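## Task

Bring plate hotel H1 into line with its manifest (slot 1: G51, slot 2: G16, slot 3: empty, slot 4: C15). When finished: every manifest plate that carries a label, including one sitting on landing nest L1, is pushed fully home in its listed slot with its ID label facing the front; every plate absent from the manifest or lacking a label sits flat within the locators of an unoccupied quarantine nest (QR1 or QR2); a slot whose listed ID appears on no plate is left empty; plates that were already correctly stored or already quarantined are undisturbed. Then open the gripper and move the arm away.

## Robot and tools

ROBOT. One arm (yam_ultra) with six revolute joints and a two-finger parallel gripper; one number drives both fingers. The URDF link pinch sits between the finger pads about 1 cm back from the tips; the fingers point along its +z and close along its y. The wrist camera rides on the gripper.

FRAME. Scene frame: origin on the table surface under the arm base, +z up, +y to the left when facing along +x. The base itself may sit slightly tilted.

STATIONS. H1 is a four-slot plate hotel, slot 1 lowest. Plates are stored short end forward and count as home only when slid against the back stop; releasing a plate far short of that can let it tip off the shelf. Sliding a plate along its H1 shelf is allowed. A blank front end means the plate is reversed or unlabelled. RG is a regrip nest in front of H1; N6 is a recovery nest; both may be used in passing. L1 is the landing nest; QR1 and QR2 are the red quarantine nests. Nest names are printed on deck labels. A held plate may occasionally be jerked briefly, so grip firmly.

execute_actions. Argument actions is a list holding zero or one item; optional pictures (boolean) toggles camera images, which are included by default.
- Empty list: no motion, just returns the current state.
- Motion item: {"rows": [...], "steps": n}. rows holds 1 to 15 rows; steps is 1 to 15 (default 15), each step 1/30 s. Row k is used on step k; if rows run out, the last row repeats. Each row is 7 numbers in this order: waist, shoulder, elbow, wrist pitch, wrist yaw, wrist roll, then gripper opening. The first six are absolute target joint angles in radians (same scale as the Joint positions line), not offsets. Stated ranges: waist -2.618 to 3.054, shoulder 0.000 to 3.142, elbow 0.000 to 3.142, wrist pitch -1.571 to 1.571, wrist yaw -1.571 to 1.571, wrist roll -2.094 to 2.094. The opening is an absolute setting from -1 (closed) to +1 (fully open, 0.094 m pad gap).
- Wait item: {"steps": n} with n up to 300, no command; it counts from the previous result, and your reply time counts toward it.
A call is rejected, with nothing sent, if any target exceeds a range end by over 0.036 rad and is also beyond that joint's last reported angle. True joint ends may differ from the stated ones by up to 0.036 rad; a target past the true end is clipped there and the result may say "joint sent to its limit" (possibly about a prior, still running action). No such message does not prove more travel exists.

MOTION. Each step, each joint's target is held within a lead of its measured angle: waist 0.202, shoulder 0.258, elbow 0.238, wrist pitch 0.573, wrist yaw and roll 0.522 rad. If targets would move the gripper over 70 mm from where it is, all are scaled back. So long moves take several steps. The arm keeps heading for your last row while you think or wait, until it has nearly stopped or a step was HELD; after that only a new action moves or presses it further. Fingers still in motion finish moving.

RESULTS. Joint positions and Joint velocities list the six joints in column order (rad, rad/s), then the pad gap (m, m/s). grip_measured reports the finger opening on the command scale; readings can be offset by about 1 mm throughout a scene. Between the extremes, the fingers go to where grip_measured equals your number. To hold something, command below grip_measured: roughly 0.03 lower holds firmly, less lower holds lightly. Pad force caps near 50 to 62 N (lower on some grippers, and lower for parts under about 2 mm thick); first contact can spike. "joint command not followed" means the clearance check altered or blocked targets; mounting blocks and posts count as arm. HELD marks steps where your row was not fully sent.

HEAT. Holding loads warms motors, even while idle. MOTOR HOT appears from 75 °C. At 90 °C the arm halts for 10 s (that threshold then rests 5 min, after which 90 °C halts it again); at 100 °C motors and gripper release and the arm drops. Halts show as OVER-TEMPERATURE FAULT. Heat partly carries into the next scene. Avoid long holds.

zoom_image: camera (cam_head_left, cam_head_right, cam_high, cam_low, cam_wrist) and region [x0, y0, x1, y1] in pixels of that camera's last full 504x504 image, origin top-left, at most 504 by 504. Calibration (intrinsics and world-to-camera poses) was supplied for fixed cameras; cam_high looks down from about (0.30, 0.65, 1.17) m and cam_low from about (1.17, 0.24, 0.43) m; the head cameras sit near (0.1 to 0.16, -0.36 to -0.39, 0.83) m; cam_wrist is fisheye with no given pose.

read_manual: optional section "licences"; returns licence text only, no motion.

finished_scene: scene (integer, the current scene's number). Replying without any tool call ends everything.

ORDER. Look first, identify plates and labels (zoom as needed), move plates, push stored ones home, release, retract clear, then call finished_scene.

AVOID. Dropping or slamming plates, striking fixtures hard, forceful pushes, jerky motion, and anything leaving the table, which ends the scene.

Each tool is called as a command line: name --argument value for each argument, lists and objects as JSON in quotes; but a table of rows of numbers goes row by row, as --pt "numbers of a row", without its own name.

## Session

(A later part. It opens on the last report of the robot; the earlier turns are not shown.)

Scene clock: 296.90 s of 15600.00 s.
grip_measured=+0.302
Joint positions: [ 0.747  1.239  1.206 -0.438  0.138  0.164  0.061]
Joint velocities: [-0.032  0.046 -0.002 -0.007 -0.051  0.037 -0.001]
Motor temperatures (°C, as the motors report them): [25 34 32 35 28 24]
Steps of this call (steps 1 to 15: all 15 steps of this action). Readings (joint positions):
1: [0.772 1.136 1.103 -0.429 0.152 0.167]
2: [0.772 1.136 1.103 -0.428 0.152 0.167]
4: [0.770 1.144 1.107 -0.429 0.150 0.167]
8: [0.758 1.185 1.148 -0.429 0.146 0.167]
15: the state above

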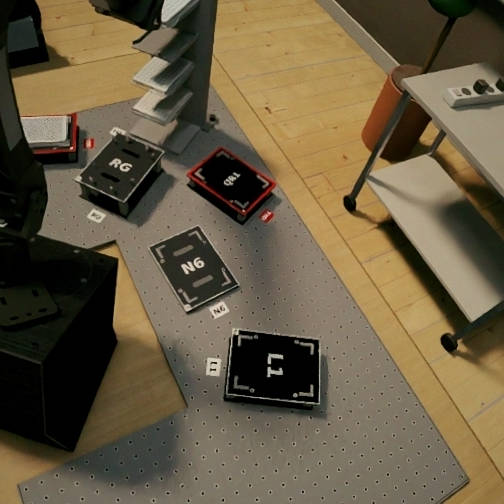

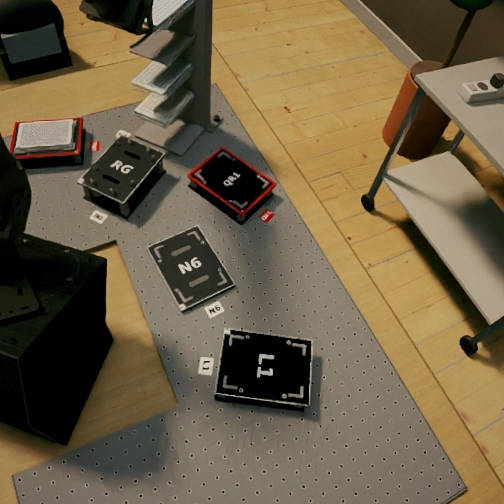

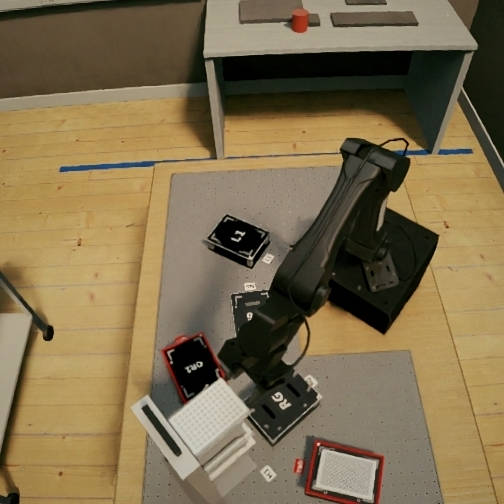

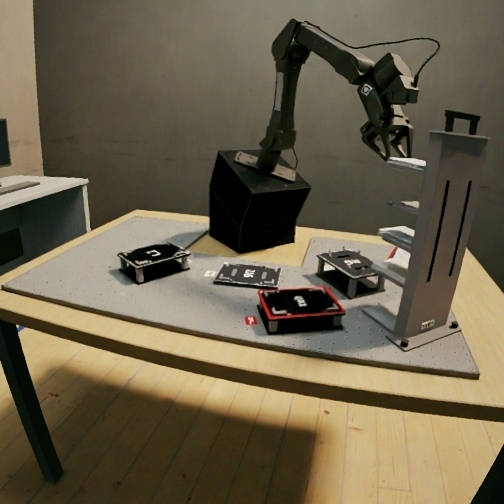

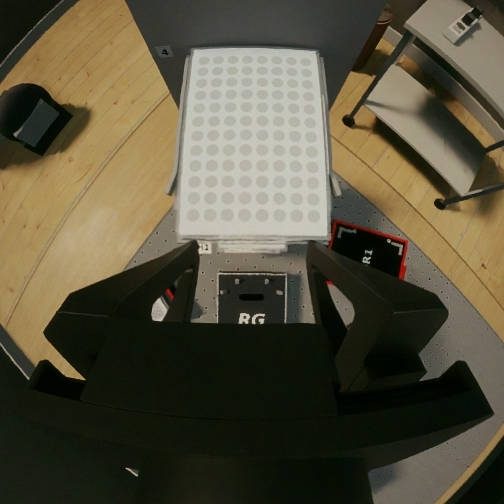

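execute_actions --actions '[{"rows":[[0.733,1.25,1.26,-0.41,0.13,0.155,0.3],[0.731,1.258,1.27,-0.41,0.13,0.155,0.3]],"steps":8}]' --pictures false

execute_actions --actions '[{"rows":[[0.75,1.22,1.2,-0.42,0.14,0.155,0.3],[0.76,1.19,1.14,-0.40,0.15,0.155,0.4],[0.77,1.16,1.07,-0.36,0.16,0.155,0.6],[0.78,1.14,0.99,-0.30,0.17,0.155,0.8],[0.79,1.13,0.91,-0.23,0.18,0.155,1],[0.8,1.13,0.83,-0.15,0.19,0.155,1],[0.8,1.14,0.75,-0.06,0.2,0.155,1],[0.8,1.16,0.68,0.03,0.2,0.155,1],[0.8,1.19,0.62,0.12,0.2,0.155,1],[0.8,1.23,0.57,0.21,0.2,0.155,1],[0.8,1.28,0.53,0.30,0.2,0.155,1],[0.8,1.33,0.51,0.38,0.2,0.155,1],[0.8,1.38,0.5,0.46,0.2,0.155,1],[0.8,1.43,0.5,0.54,0.2,0.155,1],[0.8,1.48,0.5,0.62,0.2,0.155,1]]}]' --pictures false

execute_actions --actions '[{"rows":[[0.798,1.52,0.51,0.69,0.2,0.15,1],[0.796,1.56,0.52,0.75,0.2,0.15,1],[0.793,1.60,0.535,0.80,0.2,0.15,1],[0.79,1.64,0.55,0.84,0.2,0.15,1],[0.787,1.68,0.565,0.88,0.2,0.148,1],[0.784,1.72,0.58,0.91,0.2,0.146,1],[0.781,1.755,0.60,0.935,0.2,0.145,1],[0.778,1.79,0.62,0.95,0.2,0.145,1],[0.775,1.82,0.635,0.96,0.2,0.145,1],[0.772,1.845,0.65,0.97,0.2,0.145,1],[0.769,1.87,0.665,0.97,0.2,0.145,1],[0.766,1.89,0.675,0.97,0.2,0.145,1],[0.766,1.905,0.685,0.97,0.2,0.145,1]]}]' --pictures false

execute_actions --actions '[{"steps":10}]'

Scene clock: 304.73 s of 15600.00 s.
grip_measured=+0.302
Joint positions: [ 0.745  1.252  1.225 -0.462  0.134  0.164  0.061]
Joint velocities: [-0.022  0.022  0.007 -0.081 -0.022 -0.022 -0.001]
Motor temperatures (°C, as the motors report them): [25 34 32 36 28 24]
Steps of this call (steps 1 to 15: the robot went on to your last target; steps 16 to 90: nothing new was sent; then 4.57 s passed at rest; steps 91 to 98: all 8 steps of this action). Readings (joint positions):
91: [0.747 1.242 1.207 -0.440 0.137 0.164]
92: [0.747 1.245 1.212 -0.444 0.137 0.164]
94: [0.746 1.251 1.221 -0.456 0.136 0.164]
98: the state above

Scene clock: 305.23 s of 15600.00 s.
grip_measured=+1.000
Joint positions: [0.793 1.416 0.493 0.234 0.18  0.161 0.094]
Joint velocities: [-0.022  1.556 -0.295  1.839  0.007 -0.037  0.   ]
Motor temperatures (°C, as the motors report them): [25 34 32 36 28 24]
Steps of this call (steps 1 to 15: all 15 steps of this action). Readings (joint positions):
1: [0.745 1.251 1.222 -0.462 0.134 0.164]
2: [0.746 1.243 1.207 -0.448 0.135 0.164]
4: [0.754 1.202 1.124 -0.391 0.142 0.163]
8: [0.788 1.134 0.837 -0.199 0.165 0.162]
15: the state above

Scene clock: 305.73 s of 15600.00 s.
grip_measured=+1.000
Joint positions: [0.775 1.901 0.658 0.905 0.185 0.152 0.094]
Joint velocities: [-0.022  0.247  0.046  0.227  0.022 -0.007  0.   ]
Motor temperatures (°C, as the motors report them): [25 34 32 36 28 24]
Steps of this call (steps 1 to 15: all 15 steps of this action). Readings (joint positions):
1: [0.793 1.467 0.488 0.299 0.181 0.160]
2: [0.793 1.512 0.488 0.370 0.181 0.159]
4: [0.793 1.585 0.496 0.513 0.182 0.158]
8: [0.792 1.729 0.560 0.739 0.184 0.154]
15: the state above

Scene clock: 306.07 s of 15600.00 s.
grip_measured=+1.000
Joint positions: [0.774 1.909 0.658 0.94  0.186 0.151 0.094]
Joint velocities: [-0.002 -0.002 -0.002 -0.11  -0.037  0.007  0.   ]
Motor temperatures (°C, as the motors report them): [25 34 32 36 28 24]
Steps of this call (steps 1 to 10: the robot went on to your last target). Readings (joint positions):
1: [0.774 1.907 0.658 0.911 0.186 0.152]
2: [0.774 1.909 0.658 0.914 0.186 0.152]
4: [0.774 1.909 0.658 0.922 0.186 0.151]
8: [0.774 1.909 0.658 0.937 0.186 0.151]
10: the state above

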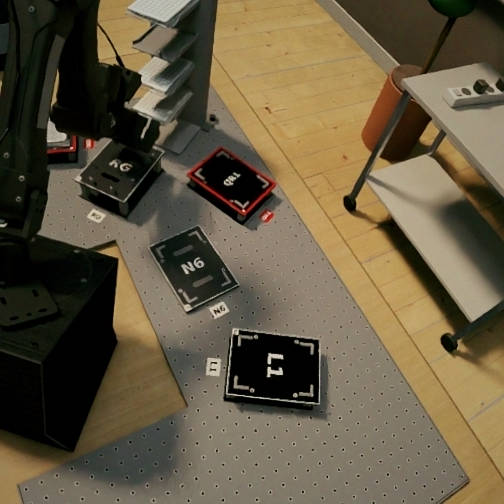

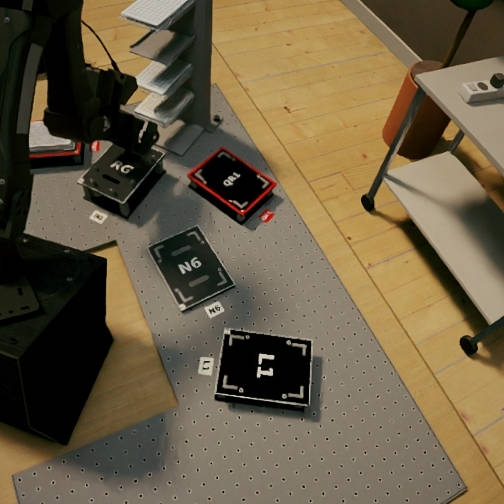

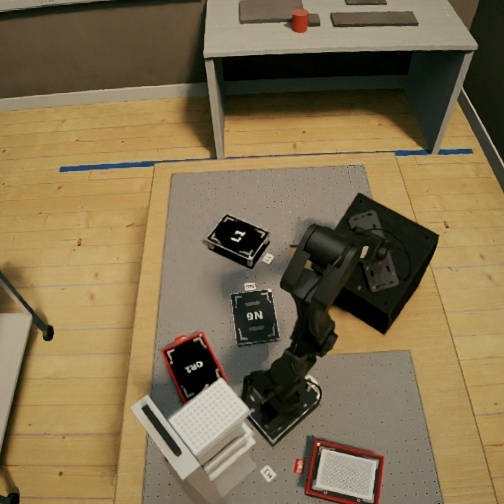

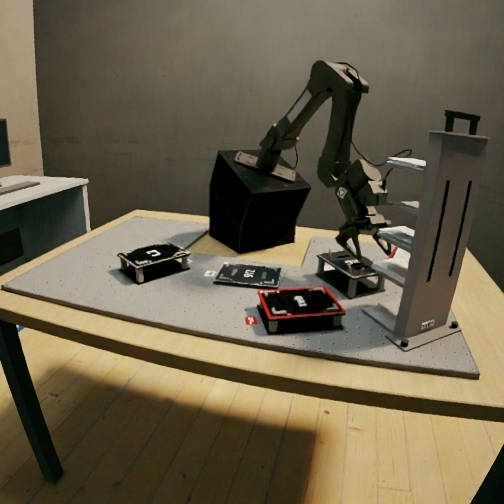

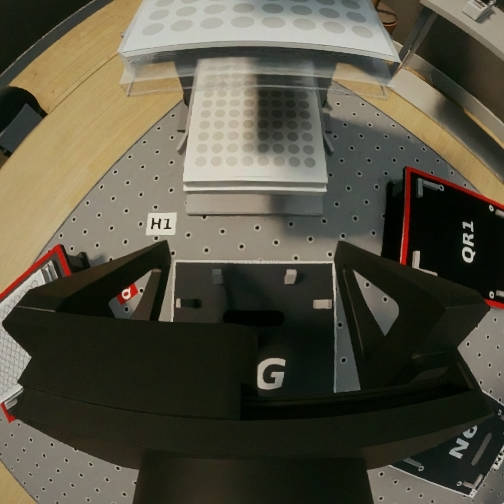

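execute_actions --actions '[{"rows":[[0.76,1.92,0.69,0.94,0.175,0.143,1],[0.758,1.928,0.70,0.925,0.172,0.142,1],[0.756,1.932,0.716,0.91,0.169,0.141,1],[0.753,1.935,0.732,0.897,0.166,0.14,1],[0.751,1.938,0.748,0.884,0.163,0.139,1],[0.748,1.941,0.764,0.871,0.16,0.138,1],[0.746,1.944,0.78,0.858,0.157,0.137,1],[0.743,1.947,0.796,0.845,0.154,0.136,1],[0.741,1.95,0.812,0.832,0.151,0.135,1],[0.738,1.953,0.828,0.819,0.148,0.134,1],[0.736,1.957,0.844,0.806,0.146,0.133,1],[0.733,1.961,0.86,0.795,0.146,0.133,1],[0.731,1.965,0.875,0.79,0.146,0.133,1],[0.729,1.968,0.888,0.79,0.146,0.133,1],[0.727,1.97,0.897,0.79,0.146,0.133,1]]}]' --pictures false

execute_actions --actions '[{"steps":12}]'

zoom_image --camera "cam_low" --region '[330,190,430,290]'

Scene clock: 309.47 s of 15600.00 s.
grip_measured=+1.000
Joint positions: [0.741 1.964 0.851 0.818 0.158 0.141 0.094]
Joint velocities: [-0.071  0.071  0.374 -0.183 -0.081 -0.022  0.   ]
Motor temperatures (°C, as the motors report them): [25 34 31 36 28 24]
Steps of this call (steps 1 to 30: the robot went on to your last target; steps 31 to 87: nothing new was sent; steps 88 to 102: all 15 steps of this action). Readings (joint positions):
88: [0.774 1.910 0.658 0.944 0.186 0.151]
89: [0.773 1.913 0.660 0.942 0.184 0.150]
91: [0.769 1.925 0.678 0.928 0.181 0.149]
95: [0.758 1.945 0.737 0.883 0.172 0.146]
102: the state above

Scene clock: 309.87 s of 15600.00 s.
grip_measured=+1.000
Joint positions: [0.736 1.967 0.872 0.793 0.154 0.139 0.094]
Joint velocities: [ 0.007 -0.007 -0.002 -0.022  0.081 -0.022  0.   ]
Motor temperatures (°C, as the motors report them): [25 34 31 36 28 24]
Steps of this call (steps 1 to 12: the robot went on to your last target). Readings (joint positions):
1: [0.739 1.966 0.861 0.814 0.157 0.140]
2: [0.737 1.967 0.868 0.812 0.157 0.140]
4: [0.736 1.967 0.872 0.809 0.156 0.140]
8: [0.736 1.967 0.872 0.797 0.155 0.139]
12: the state above

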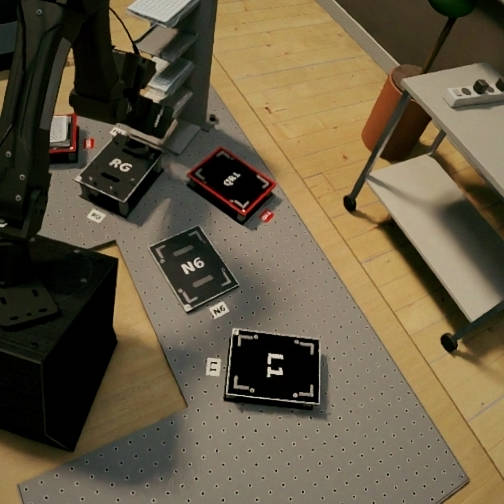

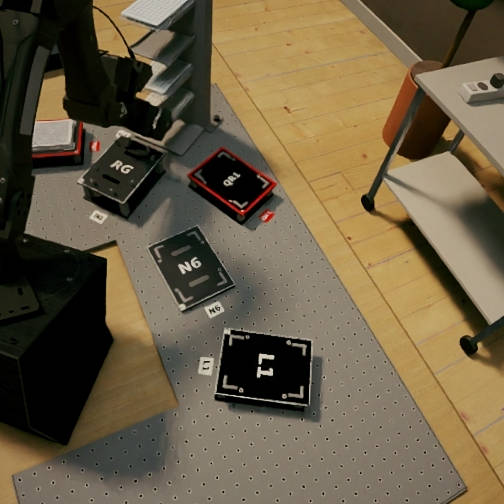

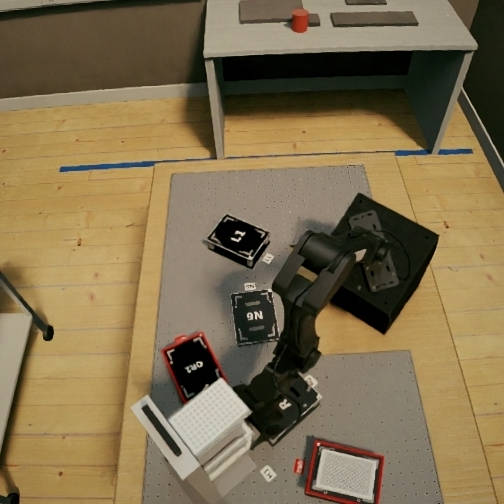

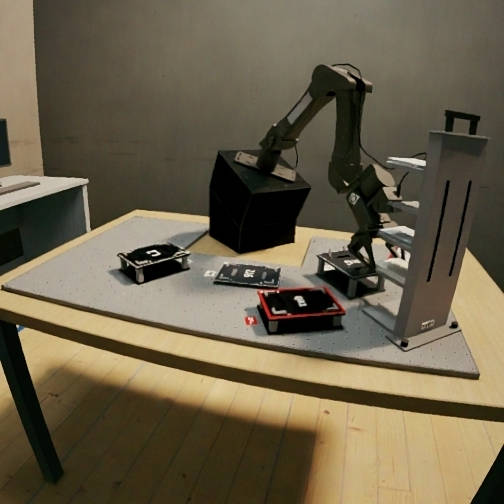

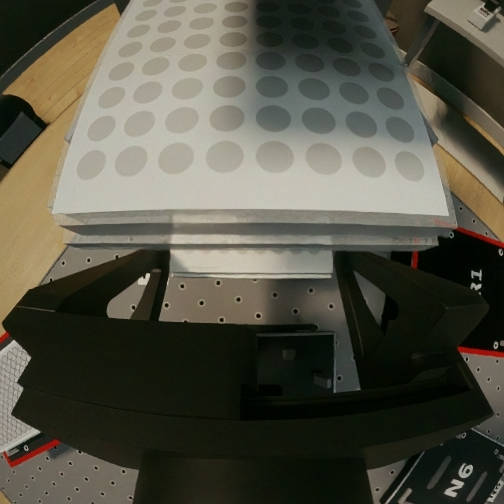

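Region (330, 190, 430, 290) of cam_low's 504x504 image, scaled by 5.040, with more detail than that image has.

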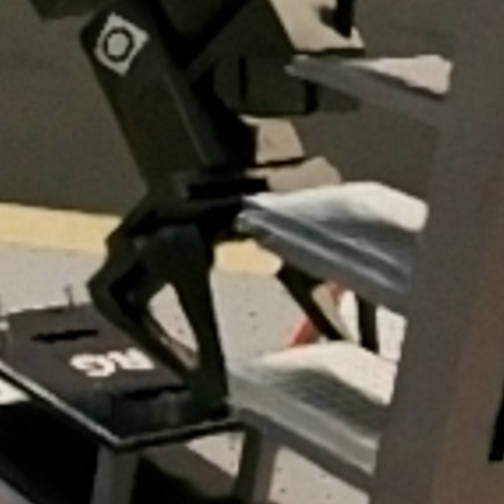

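execute_actions --actions '[{"rows":[[0.735,1.97,0.897,0.772,0.15,0.133,1],[0.735,1.97,0.897,0.772,0.15,0.133,1],[0.735,1.97,0.897,0.772,0.15,0.133,1],[0.735,1.97,0.897,0.772,0.15,0.133,1],[0.735,1.97,0.897,0.772,0.15,0.133,1],[0.735,1.97,0.897,0.772,0.15,0.133,1],[0.735,1.97,0.897,0.772,0.15,0.133,0.93],[0.735,1.97,0.897,0.772,0.15,0.133,0.88],[0.735,1.97,0.897,0.772,0.15,0.133,0.85],[0.735,1.97,0.897,0.772,0.15,0.133,0.82],[0.735,1.97,0.897,0.772,0.15,0.133,0.79],[0.735,1.97,0.897,0.772,0.15,0.133,0.76],[0.735,1.97,0.897,0.772,0.15,0.133,0.735]]}]' --pictures false

Scene clock: 312.07 s of 15600.00 s.
grip_measured=+0.786
Joint positions: [0.736 1.967 0.872 0.774 0.154 0.138 0.084]
Joint velocities: [-0.012 -0.007  0.007 -0.037 -0.022  0.007 -0.   ]
Motor temperatures (°C, as the motors report them): [25 35 31 36 28 24]
Steps of this call (steps 1 to 30: the robot went on to your last target; steps 31 to 51: nothing new was sent; steps 52 to 66: all 15 steps of this action). Readings (joint positions):
52: [0.736 1.967 0.872 0.789 0.154 0.139]
53: [0.736 1.967 0.872 0.786 0.154 0.139]
55: [0.736 1.967 0.872 0.781 0.154 0.139]
59: [0.736 1.967 0.872 0.775 0.154 0.139]
66: the state above

execute_actions --actions '[{"rows":[[0.742,1.945,0.88,0.81,0.168,0.145,0.735],[0.745,1.938,0.865,0.825,0.172,0.146,0.735],[0.747,1.933,0.85,0.84,0.175,0.147,0.735],[0.749,1.929,0.835,0.855,0.178,0.148,0.735],[0.752,1.925,0.82,0.868,0.181,0.149,0.735],[0.754,1.921,0.805,0.88,0.184,0.15,0.735],[0.756,1.918,0.79,0.892,0.187,0.151,0.735],[0.759,1.915,0.775,0.904,0.19,0.152,0.735],[0.761,1.912,0.76,0.916,0.193,0.153,0.735],[0.763,1.909,0.745,0.928,0.196,0.154,0.735],[0.766,1.906,0.73,0.94,0.199,0.155,0.735],[0.768,1.903,0.715,0.953,0.202,0.156,0.735],[0.771,1.901,0.70,0.966,0.205,0.157,0.735],[0.773,1.899,0.685,0.98,0.208,0.158,0.735],[0.776,1.897,0.67,0.98,0.208,0.158,0.735]]}]'

Scene clock: 314.60 s of 15600.00 s.
grip_measured=+0.786
Joint positions: [0.762 1.928 0.712 0.905 0.183 0.149 0.084]
Joint velocities: [ 0.046 -0.042 -0.452  0.256  0.066  0.022  0.001]
Motor temperatures (°C, as the motors report them): [25 35 31 36 28 24]
Steps of this call (steps 1 to 15: the robot went on to your last target; steps 16 to 61: nothing new was sent; steps 62 to 76: all 15 steps of this action). Readings (joint positions):
62: [0.736 1.967 0.872 0.775 0.154 0.139]
63: [0.736 1.967 0.872 0.776 0.154 0.139]
65: [0.737 1.966 0.866 0.786 0.156 0.140]
69: [0.744 1.948 0.818 0.828 0.165 0.143]
76: the state above

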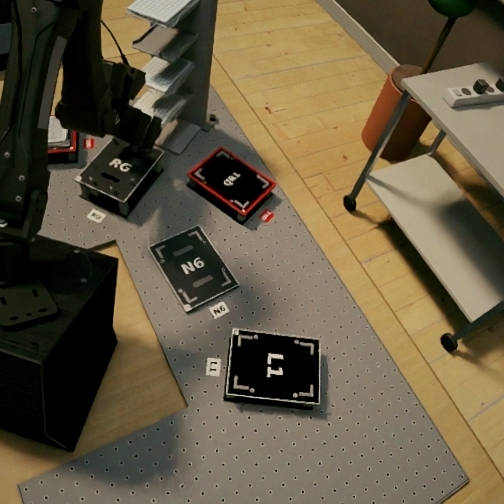

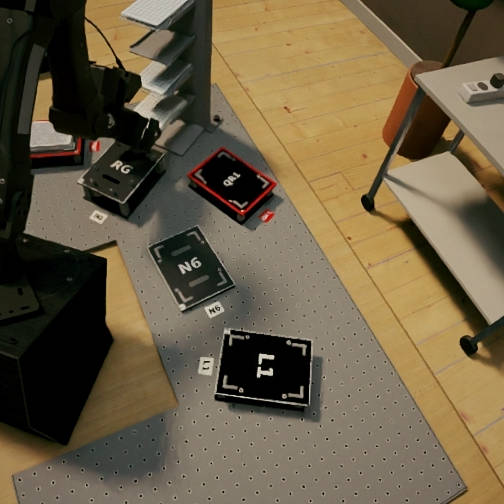

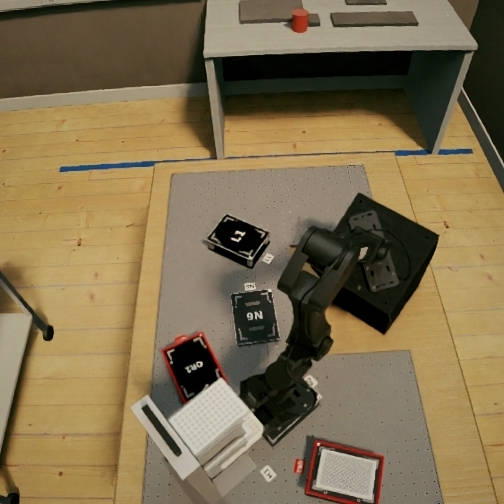

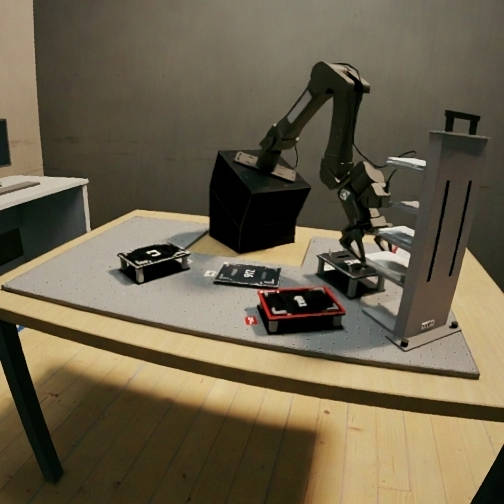

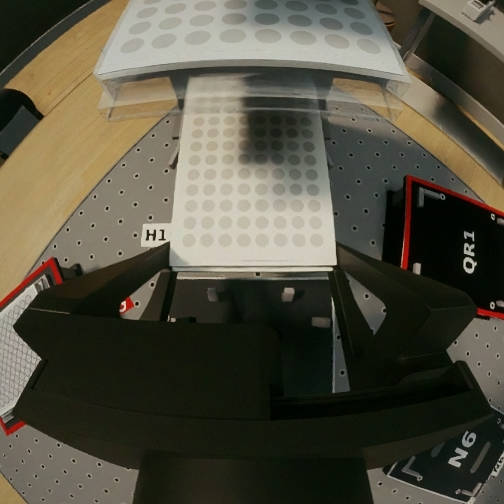

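execute_actions --actions '[{"rows":[[0.779,1.893,0.652,1.0,0.211,0.159,0.735],[0.783,1.89,0.634,1.018,0.215,0.16,0.735],[0.787,1.888,0.616,1.036,0.219,0.162,0.735],[0.791,1.886,0.598,1.054,0.223,0.163,0.735],[0.795,1.885,0.58,1.072,0.227,0.165,0.735],[0.799,1.885,0.562,1.09,0.231,0.166,0.735],[0.803,1.885,0.544,1.108,0.235,0.168,0.735],[0.807,1.885,0.526,1.126,0.239,0.169,0.735],[0.811,1.885,0.508,1.144,0.243,0.171,0.735],[0.815,1.885,0.49,1.162,0.247,0.172,0.735],[0.82,1.885,0.472,1.18,0.251,0.174,0.735],[0.825,1.885,0.454,1.195,0.256,0.176,0.735],[0.83,1.885,0.436,1.205,0.261,0.18,0.735],[0.835,1.88,0.418,1.21,0.266,0.185,0.735],[0.84,1.875,0.40,1.21,0.27,0.19,0.735]]}]' --pictures false

execute_actions --actions '[{"rows":[[0.845,1.865,0.385,1.2,0.273,0.196,0.735],[0.85,1.855,0.37,1.19,0.276,0.202,0.735],[0.855,1.845,0.355,1.18,0.279,0.208,0.735],[0.86,1.835,0.34,1.165,0.282,0.214,0.735],[0.865,1.825,0.325,1.15,0.285,0.22,0.735],[0.87,1.815,0.31,1.135,0.288,0.226,0.735],[0.875,1.805,0.295,1.12,0.291,0.232,0.735],[0.881,1.795,0.28,1.105,0.293,0.238,0.735],[0.887,1.785,0.265,1.09,0.295,0.243,0.735],[0.893,1.777,0.25,1.08,0.295,0.243,0.735],[0.899,1.77,0.238,1.07,0.295,0.243,0.735],[0.904,1.767,0.228,1.065,0.295,0.243,0.735]]}]' --pictures false

execute_actions --actions '[{"steps":10}]'

zoom_image --camera "cam_low" --region '[295,190,415,310]'

Scene clock: 318.73 s of 15600.00 s.
grip_measured=+0.786
Joint positions: [0.822 1.907 0.449 1.13  0.237 0.171 0.084]
Joint velocities: [ 0.125 -0.042 -0.486  0.256  0.11   0.154 -0.002]
Motor temperatures (°C, as the motors report them): [25 36 30 36 28 24]
Steps of this call (steps 1 to 30: the robot went on to your last target; steps 31 to 90: nothing new was sent; then 0.63 s passed at rest; steps 91 to 105: all 15 steps of this action). Readings (joint positions):
91: [0.768 1.926 0.680 0.947 0.193 0.152]
92: [0.768 1.925 0.675 0.954 0.194 0.152]
94: [0.772 1.916 0.649 0.976 0.199 0.154]
98: [0.790 1.908 0.577 1.034 0.211 0.158]
105: the state above

Scene clock: 319.23 s of 15600.00 s.
grip_measured=+0.786
Joint positions: [0.894 1.789 0.247 1.074 0.275 0.231 0.084]
Joint velocities: [ 0.007  0.007 -0.066 -0.227  0.066  0.051  0.   ]
Motor temperatures (°C, as the motors report them): [25 36 30 36 28 24]
Steps of this call (steps 1 to 15: all 15 steps of this action). Readings (joint positions):
1: [0.827 1.903 0.432 1.137 0.241 0.174]
2: [0.831 1.897 0.415 1.138 0.245 0.178]
4: [0.842 1.878 0.383 1.139 0.252 0.188]
8: [0.862 1.834 0.326 1.128 0.264 0.209]
15: the state above

Scene clock: 319.57 s of 15600.00 s.
grip_measured=+0.786
Joint positions: [0.895 1.789 0.245 1.059 0.278 0.236 0.084]
Joint velocities: [-0.017 -0.002 -0.002  0.022 -0.007  0.037 -0.   ]
Motor temperatures (°C, as the motors report them): [25 35 30 36 28 24]
Steps of this call (steps 1 to 10: the robot went on to your last target). Readings (joint positions):
1: [0.895 1.789 0.245 1.067 0.275 0.232]
2: [0.895 1.789 0.245 1.063 0.276 0.233]
4: [0.895 1.789 0.245 1.060 0.277 0.234]
8: [0.895 1.789 0.245 1.059 0.277 0.236]
10: the state above

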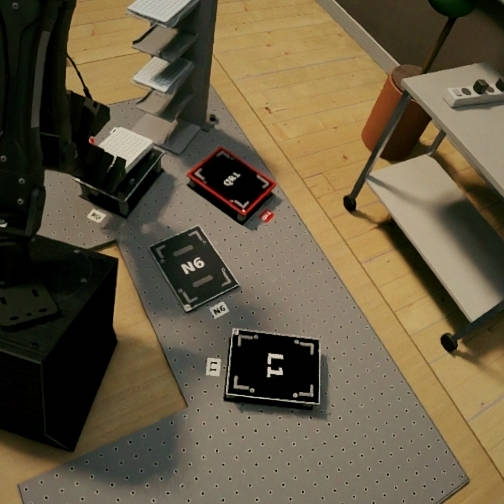

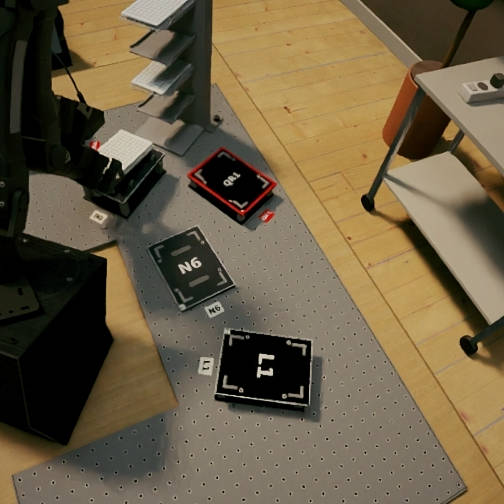

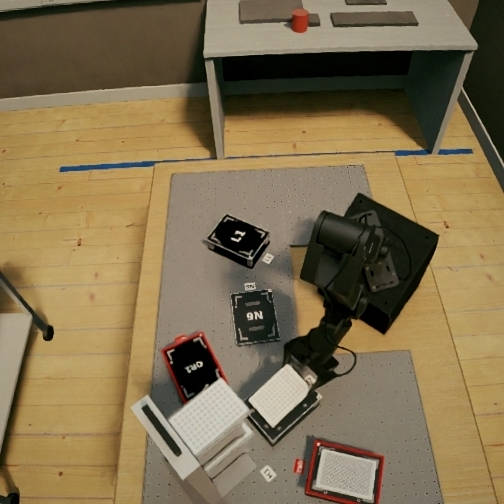

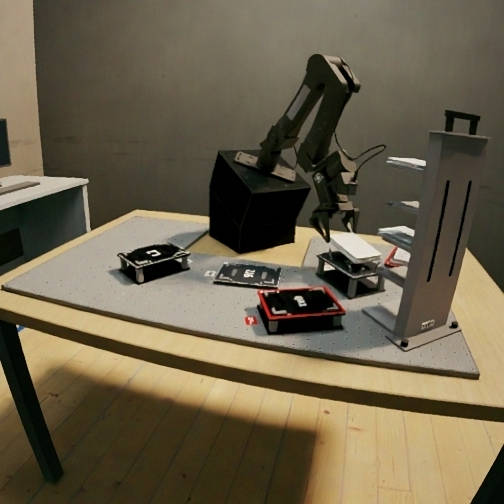

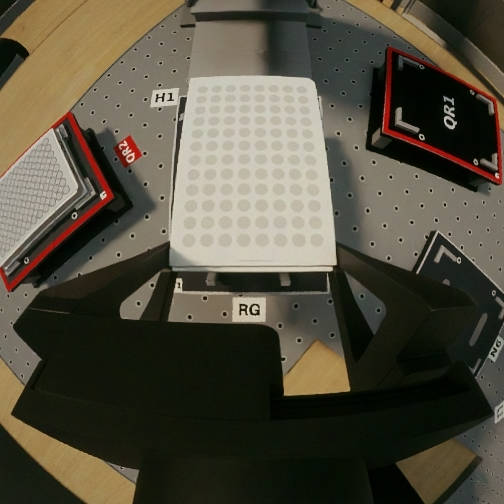

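Region (295, 190, 415, 310) of cam_low's 504x504 image, scaled by 4.200, with more detail than that image has.

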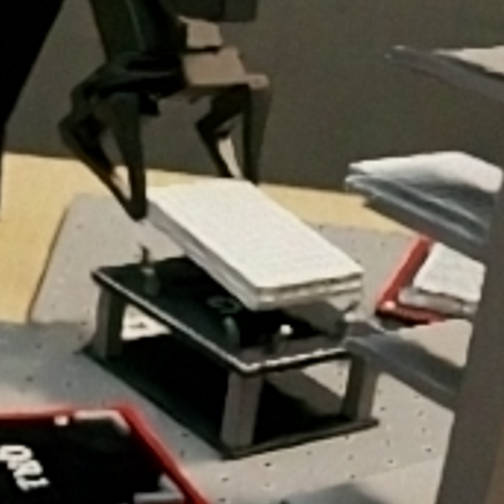

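execute_actions --actions '[{"rows":[[0.9,1.79,0.25,1.11,0.29,0.24,0.735],[0.9,1.805,0.255,1.125,0.29,0.24,0.735],[0.9,1.82,0.26,1.14,0.29,0.24,0.735],[0.9,1.835,0.263,1.153,0.29,0.24,0.735],[0.9,1.85,0.266,1.165,0.29,0.24,0.735],[0.9,1.865,0.269,1.177,0.29,0.24,0.735],[0.9,1.88,0.272,1.188,0.29,0.24,0.735],[0.9,1.893,0.275,1.198,0.29,0.24,0.735],[0.9,1.905,0.277,1.2,0.29,0.24,0.735],[0.9,1.915,0.277,1.2,0.29,0.24,0.735]]}]'

zoom_image --camera "cam_low" --region '[295,190,415,310]'

zoom_image --camera "cam_wrist" --region '[125,60,375,310]'

Scene clock: 322.43 s of 15600.00 s.
grip_measured=+0.786
Joint positions: [0.895 1.91  0.245 1.164 0.277 0.237 0.084]
Joint velocities: [ 0.017 -0.012  0.017  0.081 -0.007 -0.007 -0.001]
Motor temperatures (°C, as the motors report them): [25 35 30 36 28 24]
Steps of this call (steps 1 to 30: the robot went on to your last target; steps 31 to 71: nothing new was sent; steps 72 to 86: all 15 steps of this action). Readings (joint positions):
72: [0.895 1.789 0.245 1.060 0.278 0.237]
73: [0.895 1.791 0.245 1.065 0.278 0.237]
75: [0.895 1.805 0.245 1.087 0.278 0.237]
79: [0.895 1.863 0.245 1.129 0.278 0.237]
86: the state above

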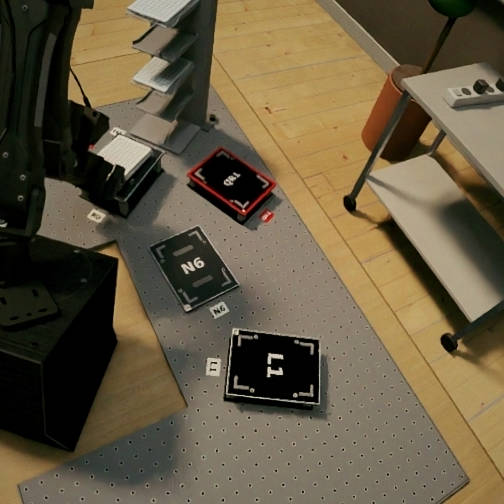

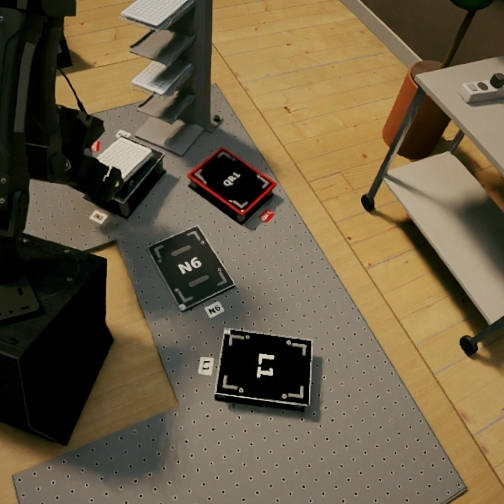

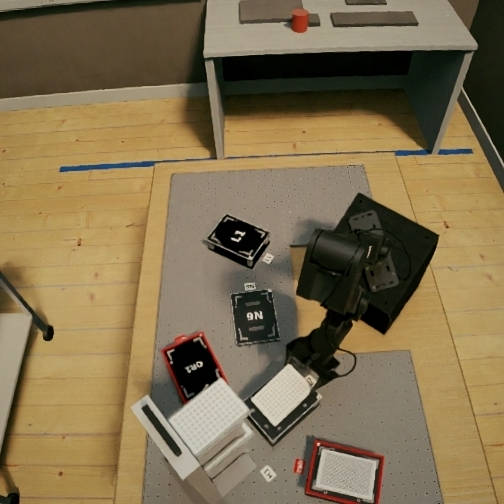

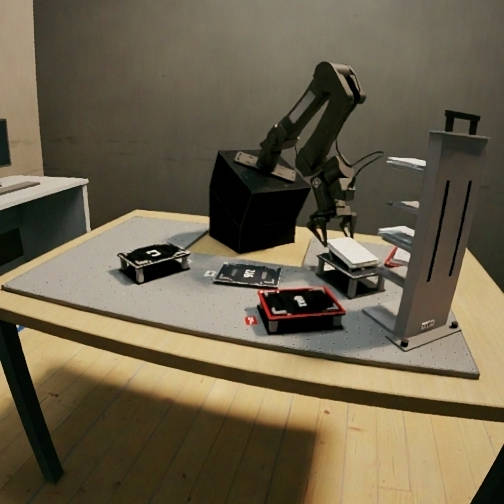

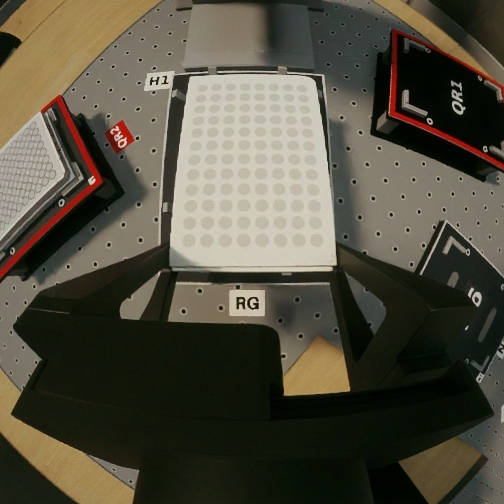

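Region (295, 190, 415, 310) of cam_low's 504x504 image, scaled by 4.200, with more detail than that image has.

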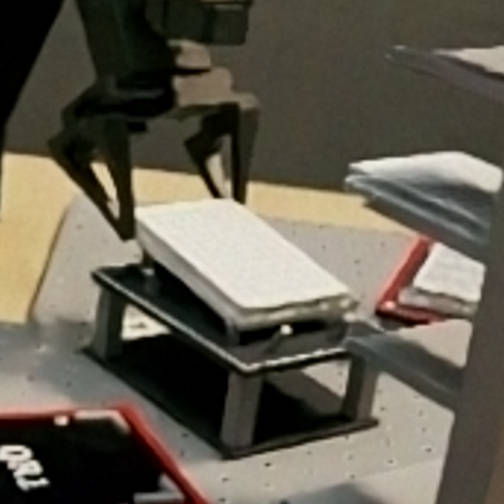

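Region (125, 60, 375, 310) of cam_wrist's 504x504 image, scaled by 2.016, with more detail than that image has.

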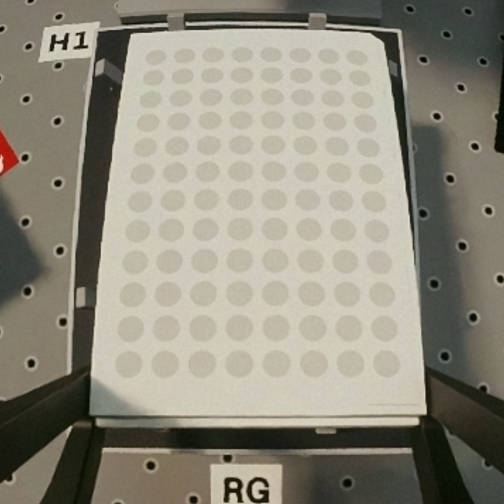

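execute_actions --actions '[{"rows":[[0.907,1.915,0.29,1.2,0.29,0.24,0.735],[0.908,1.915,0.29,1.2,0.29,0.24,0.735],[0.908,1.915,0.286,1.2,0.29,0.24,0.735]],"steps":12}]'

Scene clock: 324.03 s of 15600.00 s.
grip_measured=+0.786
Joint positions: [0.895 1.911 0.266 1.172 0.277 0.237 0.084]
Joint velocities: [ 0.022 -0.002 -0.002 -0.022  0.066 -0.022  0.   ]
Motor temperatures (°C, as the motors report them): [25 35 30 36 28 24]
Steps of this call (steps 1 to 15: the robot went on to your last target; steps 16 to 36: nothing new was sent; steps 37 to 48: all 12 steps of this action). Readings (joint positions):
37: [0.895 1.910 0.247 1.169 0.277 0.237]
38: [0.895 1.910 0.252 1.169 0.277 0.237]
40: [0.895 1.911 0.262 1.170 0.277 0.237]
44: [0.895 1.911 0.266 1.172 0.277 0.237]
48: the state above

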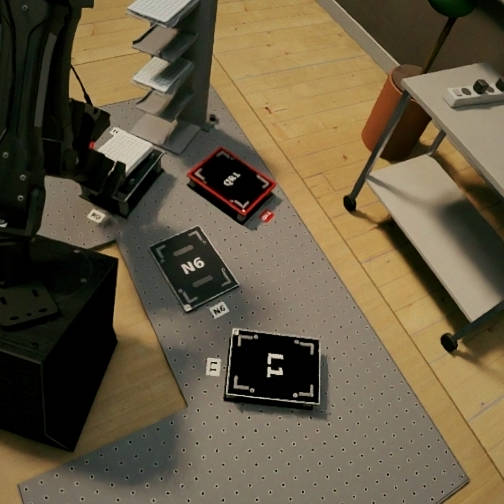

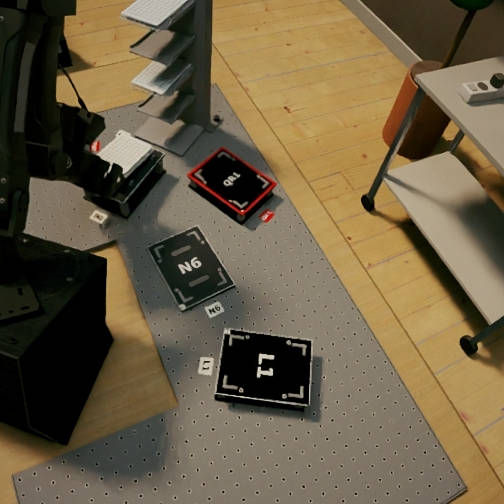

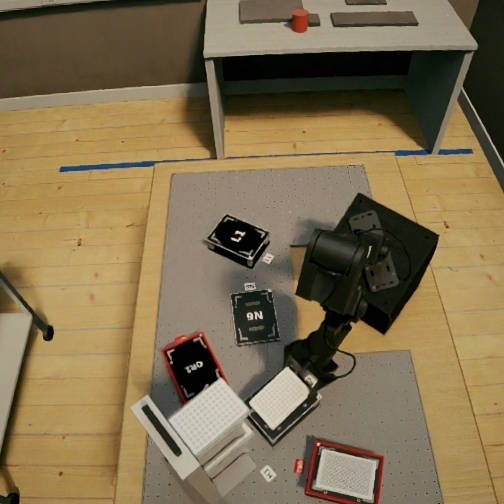

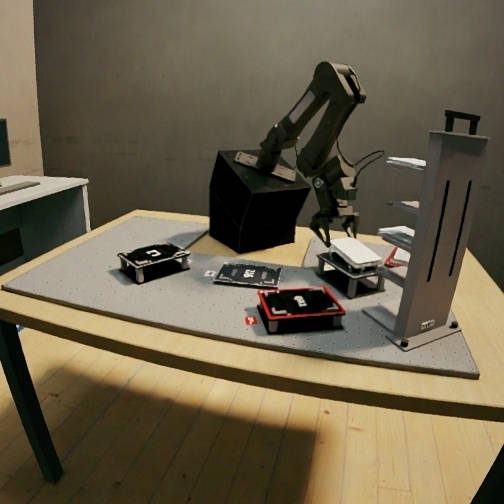

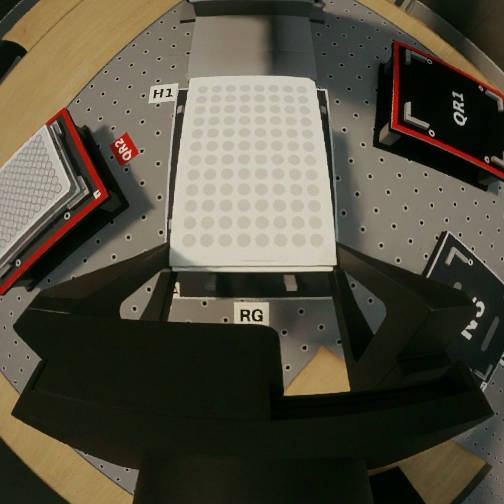

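execute_actions --actions '[{"rows":[[0.9,1.925,0.28,1.225,0.29,0.24,0.735],[0.9,1.937,0.28,1.245,0.29,0.24,0.735],[0.9,1.949,0.28,1.262,0.29,0.24,0.735],[0.9,1.961,0.28,1.278,0.29,0.24,0.735],[0.9,1.973,0.28,1.293,0.29,0.24,0.735],[0.9,1.985,0.28,1.308,0.29,0.24,0.735],[0.9,1.997,0.28,1.323,0.29,0.24,0.735],[0.9,2.009,0.28,1.338,0.29,0.24,0.735],[0.9,2.021,0.28,1.353,0.29,0.24,0.735],[0.9,2.033,0.28,1.366,0.29,0.24,0.735],[0.9,2.045,0.28,1.378,0.29,0.24,0.735],[0.9,2.057,0.28,1.378,0.29,0.24,0.735],[0.9,2.066,0.28,1.378,0.29,0.24,0.735]]}]' --pictures false

execute_actions --actions '[{"steps":10}]'

zoom_image --camera "cam_low" --region '[295,190,415,310]'

Scene clock: 326.63 s of 15600.00 s.
grip_measured=+0.786
Joint positions: [0.895 2.055 0.266 1.333 0.277 0.237 0.084]
Joint velocities: [-0.012  0.105  0.007  0.212  0.007 -0.022 -0.001]
Motor temperatures (°C, as the motors report them): [25 35 30 36 28 24]
Steps of this call (steps 1 to 15: the robot went on to your last target; steps 16 to 63: nothing new was sent; steps 64 to 78: all 15 steps of this action). Readings (joint positions):
64: [0.895 1.912 0.266 1.175 0.277 0.237]
65: [0.895 1.917 0.266 1.182 0.277 0.237]
67: [0.895 1.934 0.266 1.205 0.277 0.237]
71: [0.895 1.984 0.266 1.251 0.277 0.237]
78: the state above

Scene clock: 326.97 s of 15600.00 s.
grip_measured=+0.786
Joint positions: [0.895 2.059 0.266 1.348 0.277 0.237 0.084]
Joint velocities: [-0.012  0.002  0.007  0.037 -0.051  0.007 -0.   ]
Motor temperatures (°C, as the motors report them): [25 35 30 36 28 24]
Steps of this call (steps 1 to 10: the robot went on to your last target). Readings (joint positions):
1: [0.895 2.058 0.266 1.338 0.277 0.237]
2: [0.895 2.058 0.266 1.342 0.277 0.237]
4: [0.895 2.059 0.266 1.346 0.277 0.237]
8: [0.895 2.059 0.266 1.348 0.277 0.237]
10: the state above

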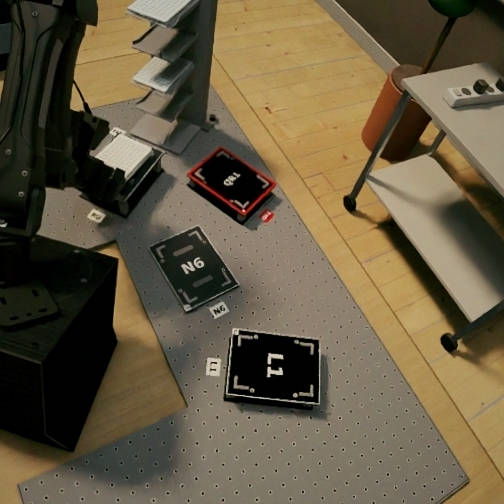

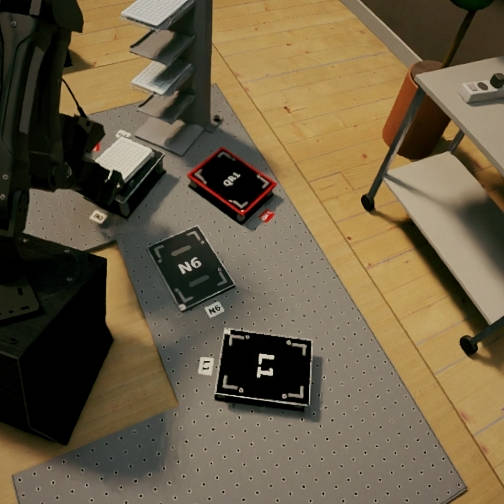

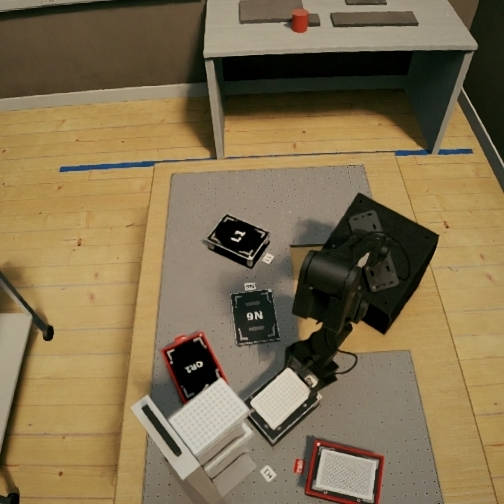

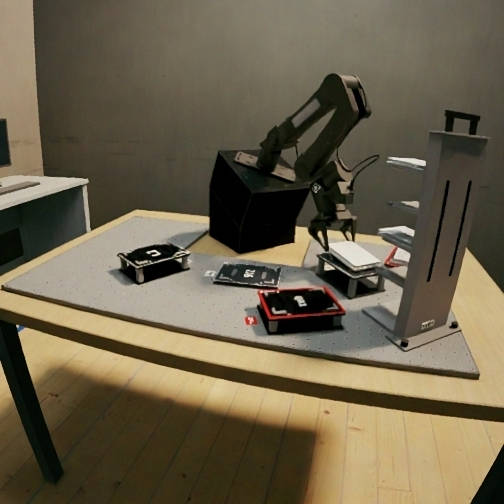

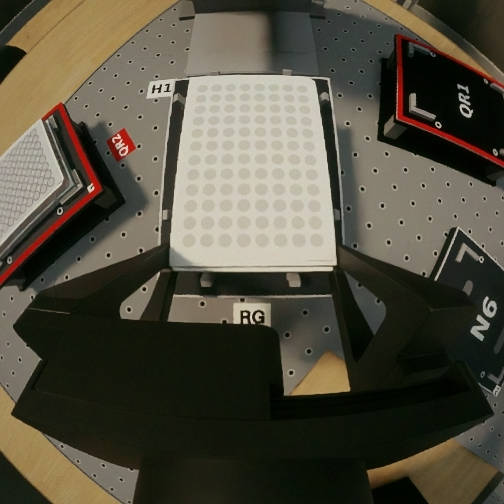

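Region (295, 190, 415, 310) of cam_low's 504x504 image, scaled by 4.200, with more detail than that image has.

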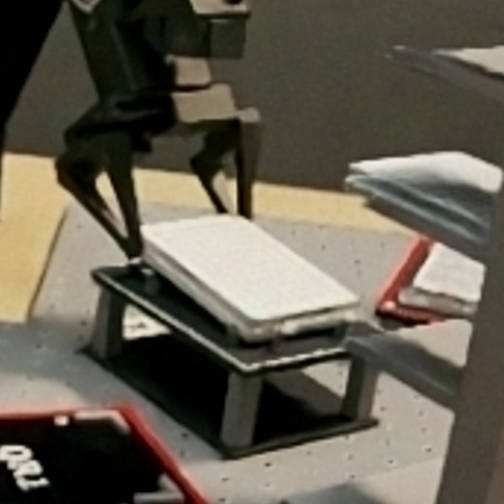

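execute_actions --actions '[]'

Scene clock: 334.27 s of 15600.00 s.
grip_measured=+0.786
Joint positions: [0.895 2.059 0.266 1.348 0.277 0.237 0.084]
Joint velocities: [-0.012  0.007 -0.022 -0.081  0.051  0.022 -0.001]
Motor temperatures (°C, as the motors report them): [25 34 29 37 28 24]
Steps of this call (steps 1 to 30: the robot went on to your last target; steps 31 to 90: nothing new was sent; then 4.30 s passed at rest). Readings (joint positions):
1: [0.895 2.059 0.266 1.348 0.277 0.237]
2: [0.895 2.059 0.266 1.348 0.277 0.237]
4: [0.895 2.059 0.266 1.348 0.277 0.237]
8: [0.895 2.059 0.266 1.348 0.277 0.237]
90: the state above
The arm was judged still, so your last target was given up. Only a new action makes it travel on or press farther. Fingers that are still opening or closing keep moving.

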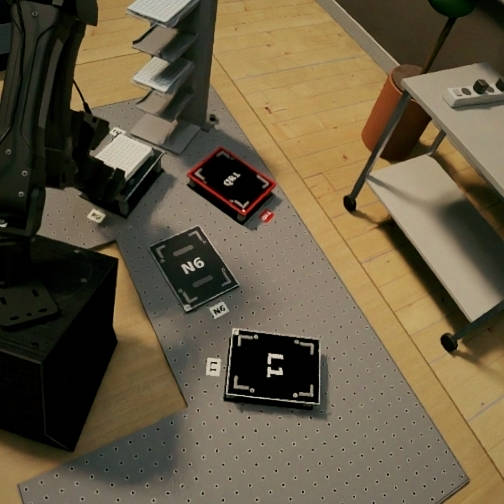

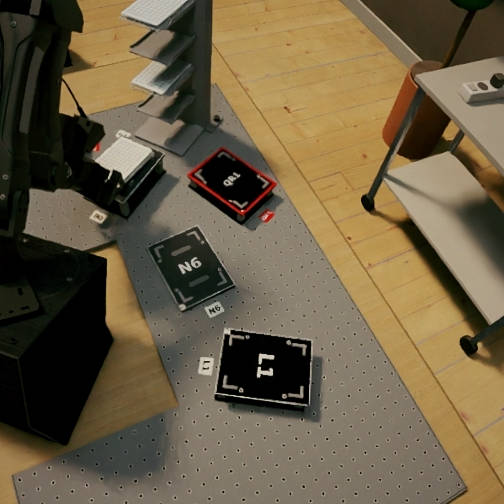

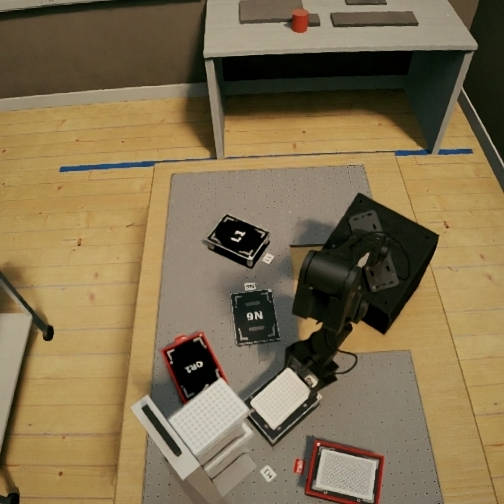

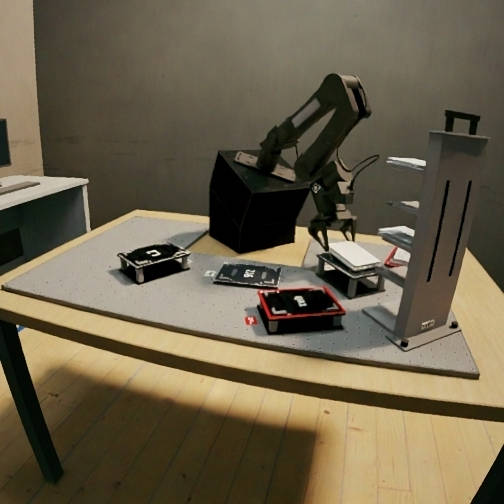

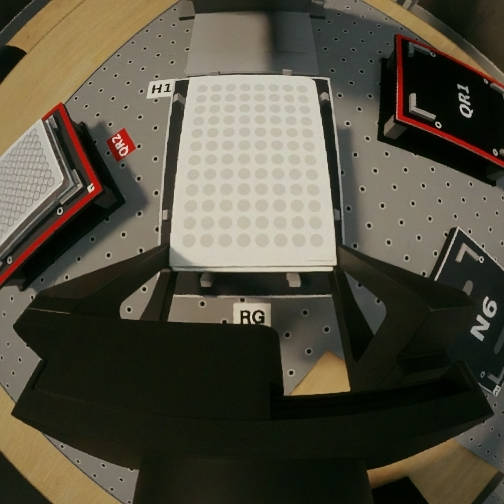

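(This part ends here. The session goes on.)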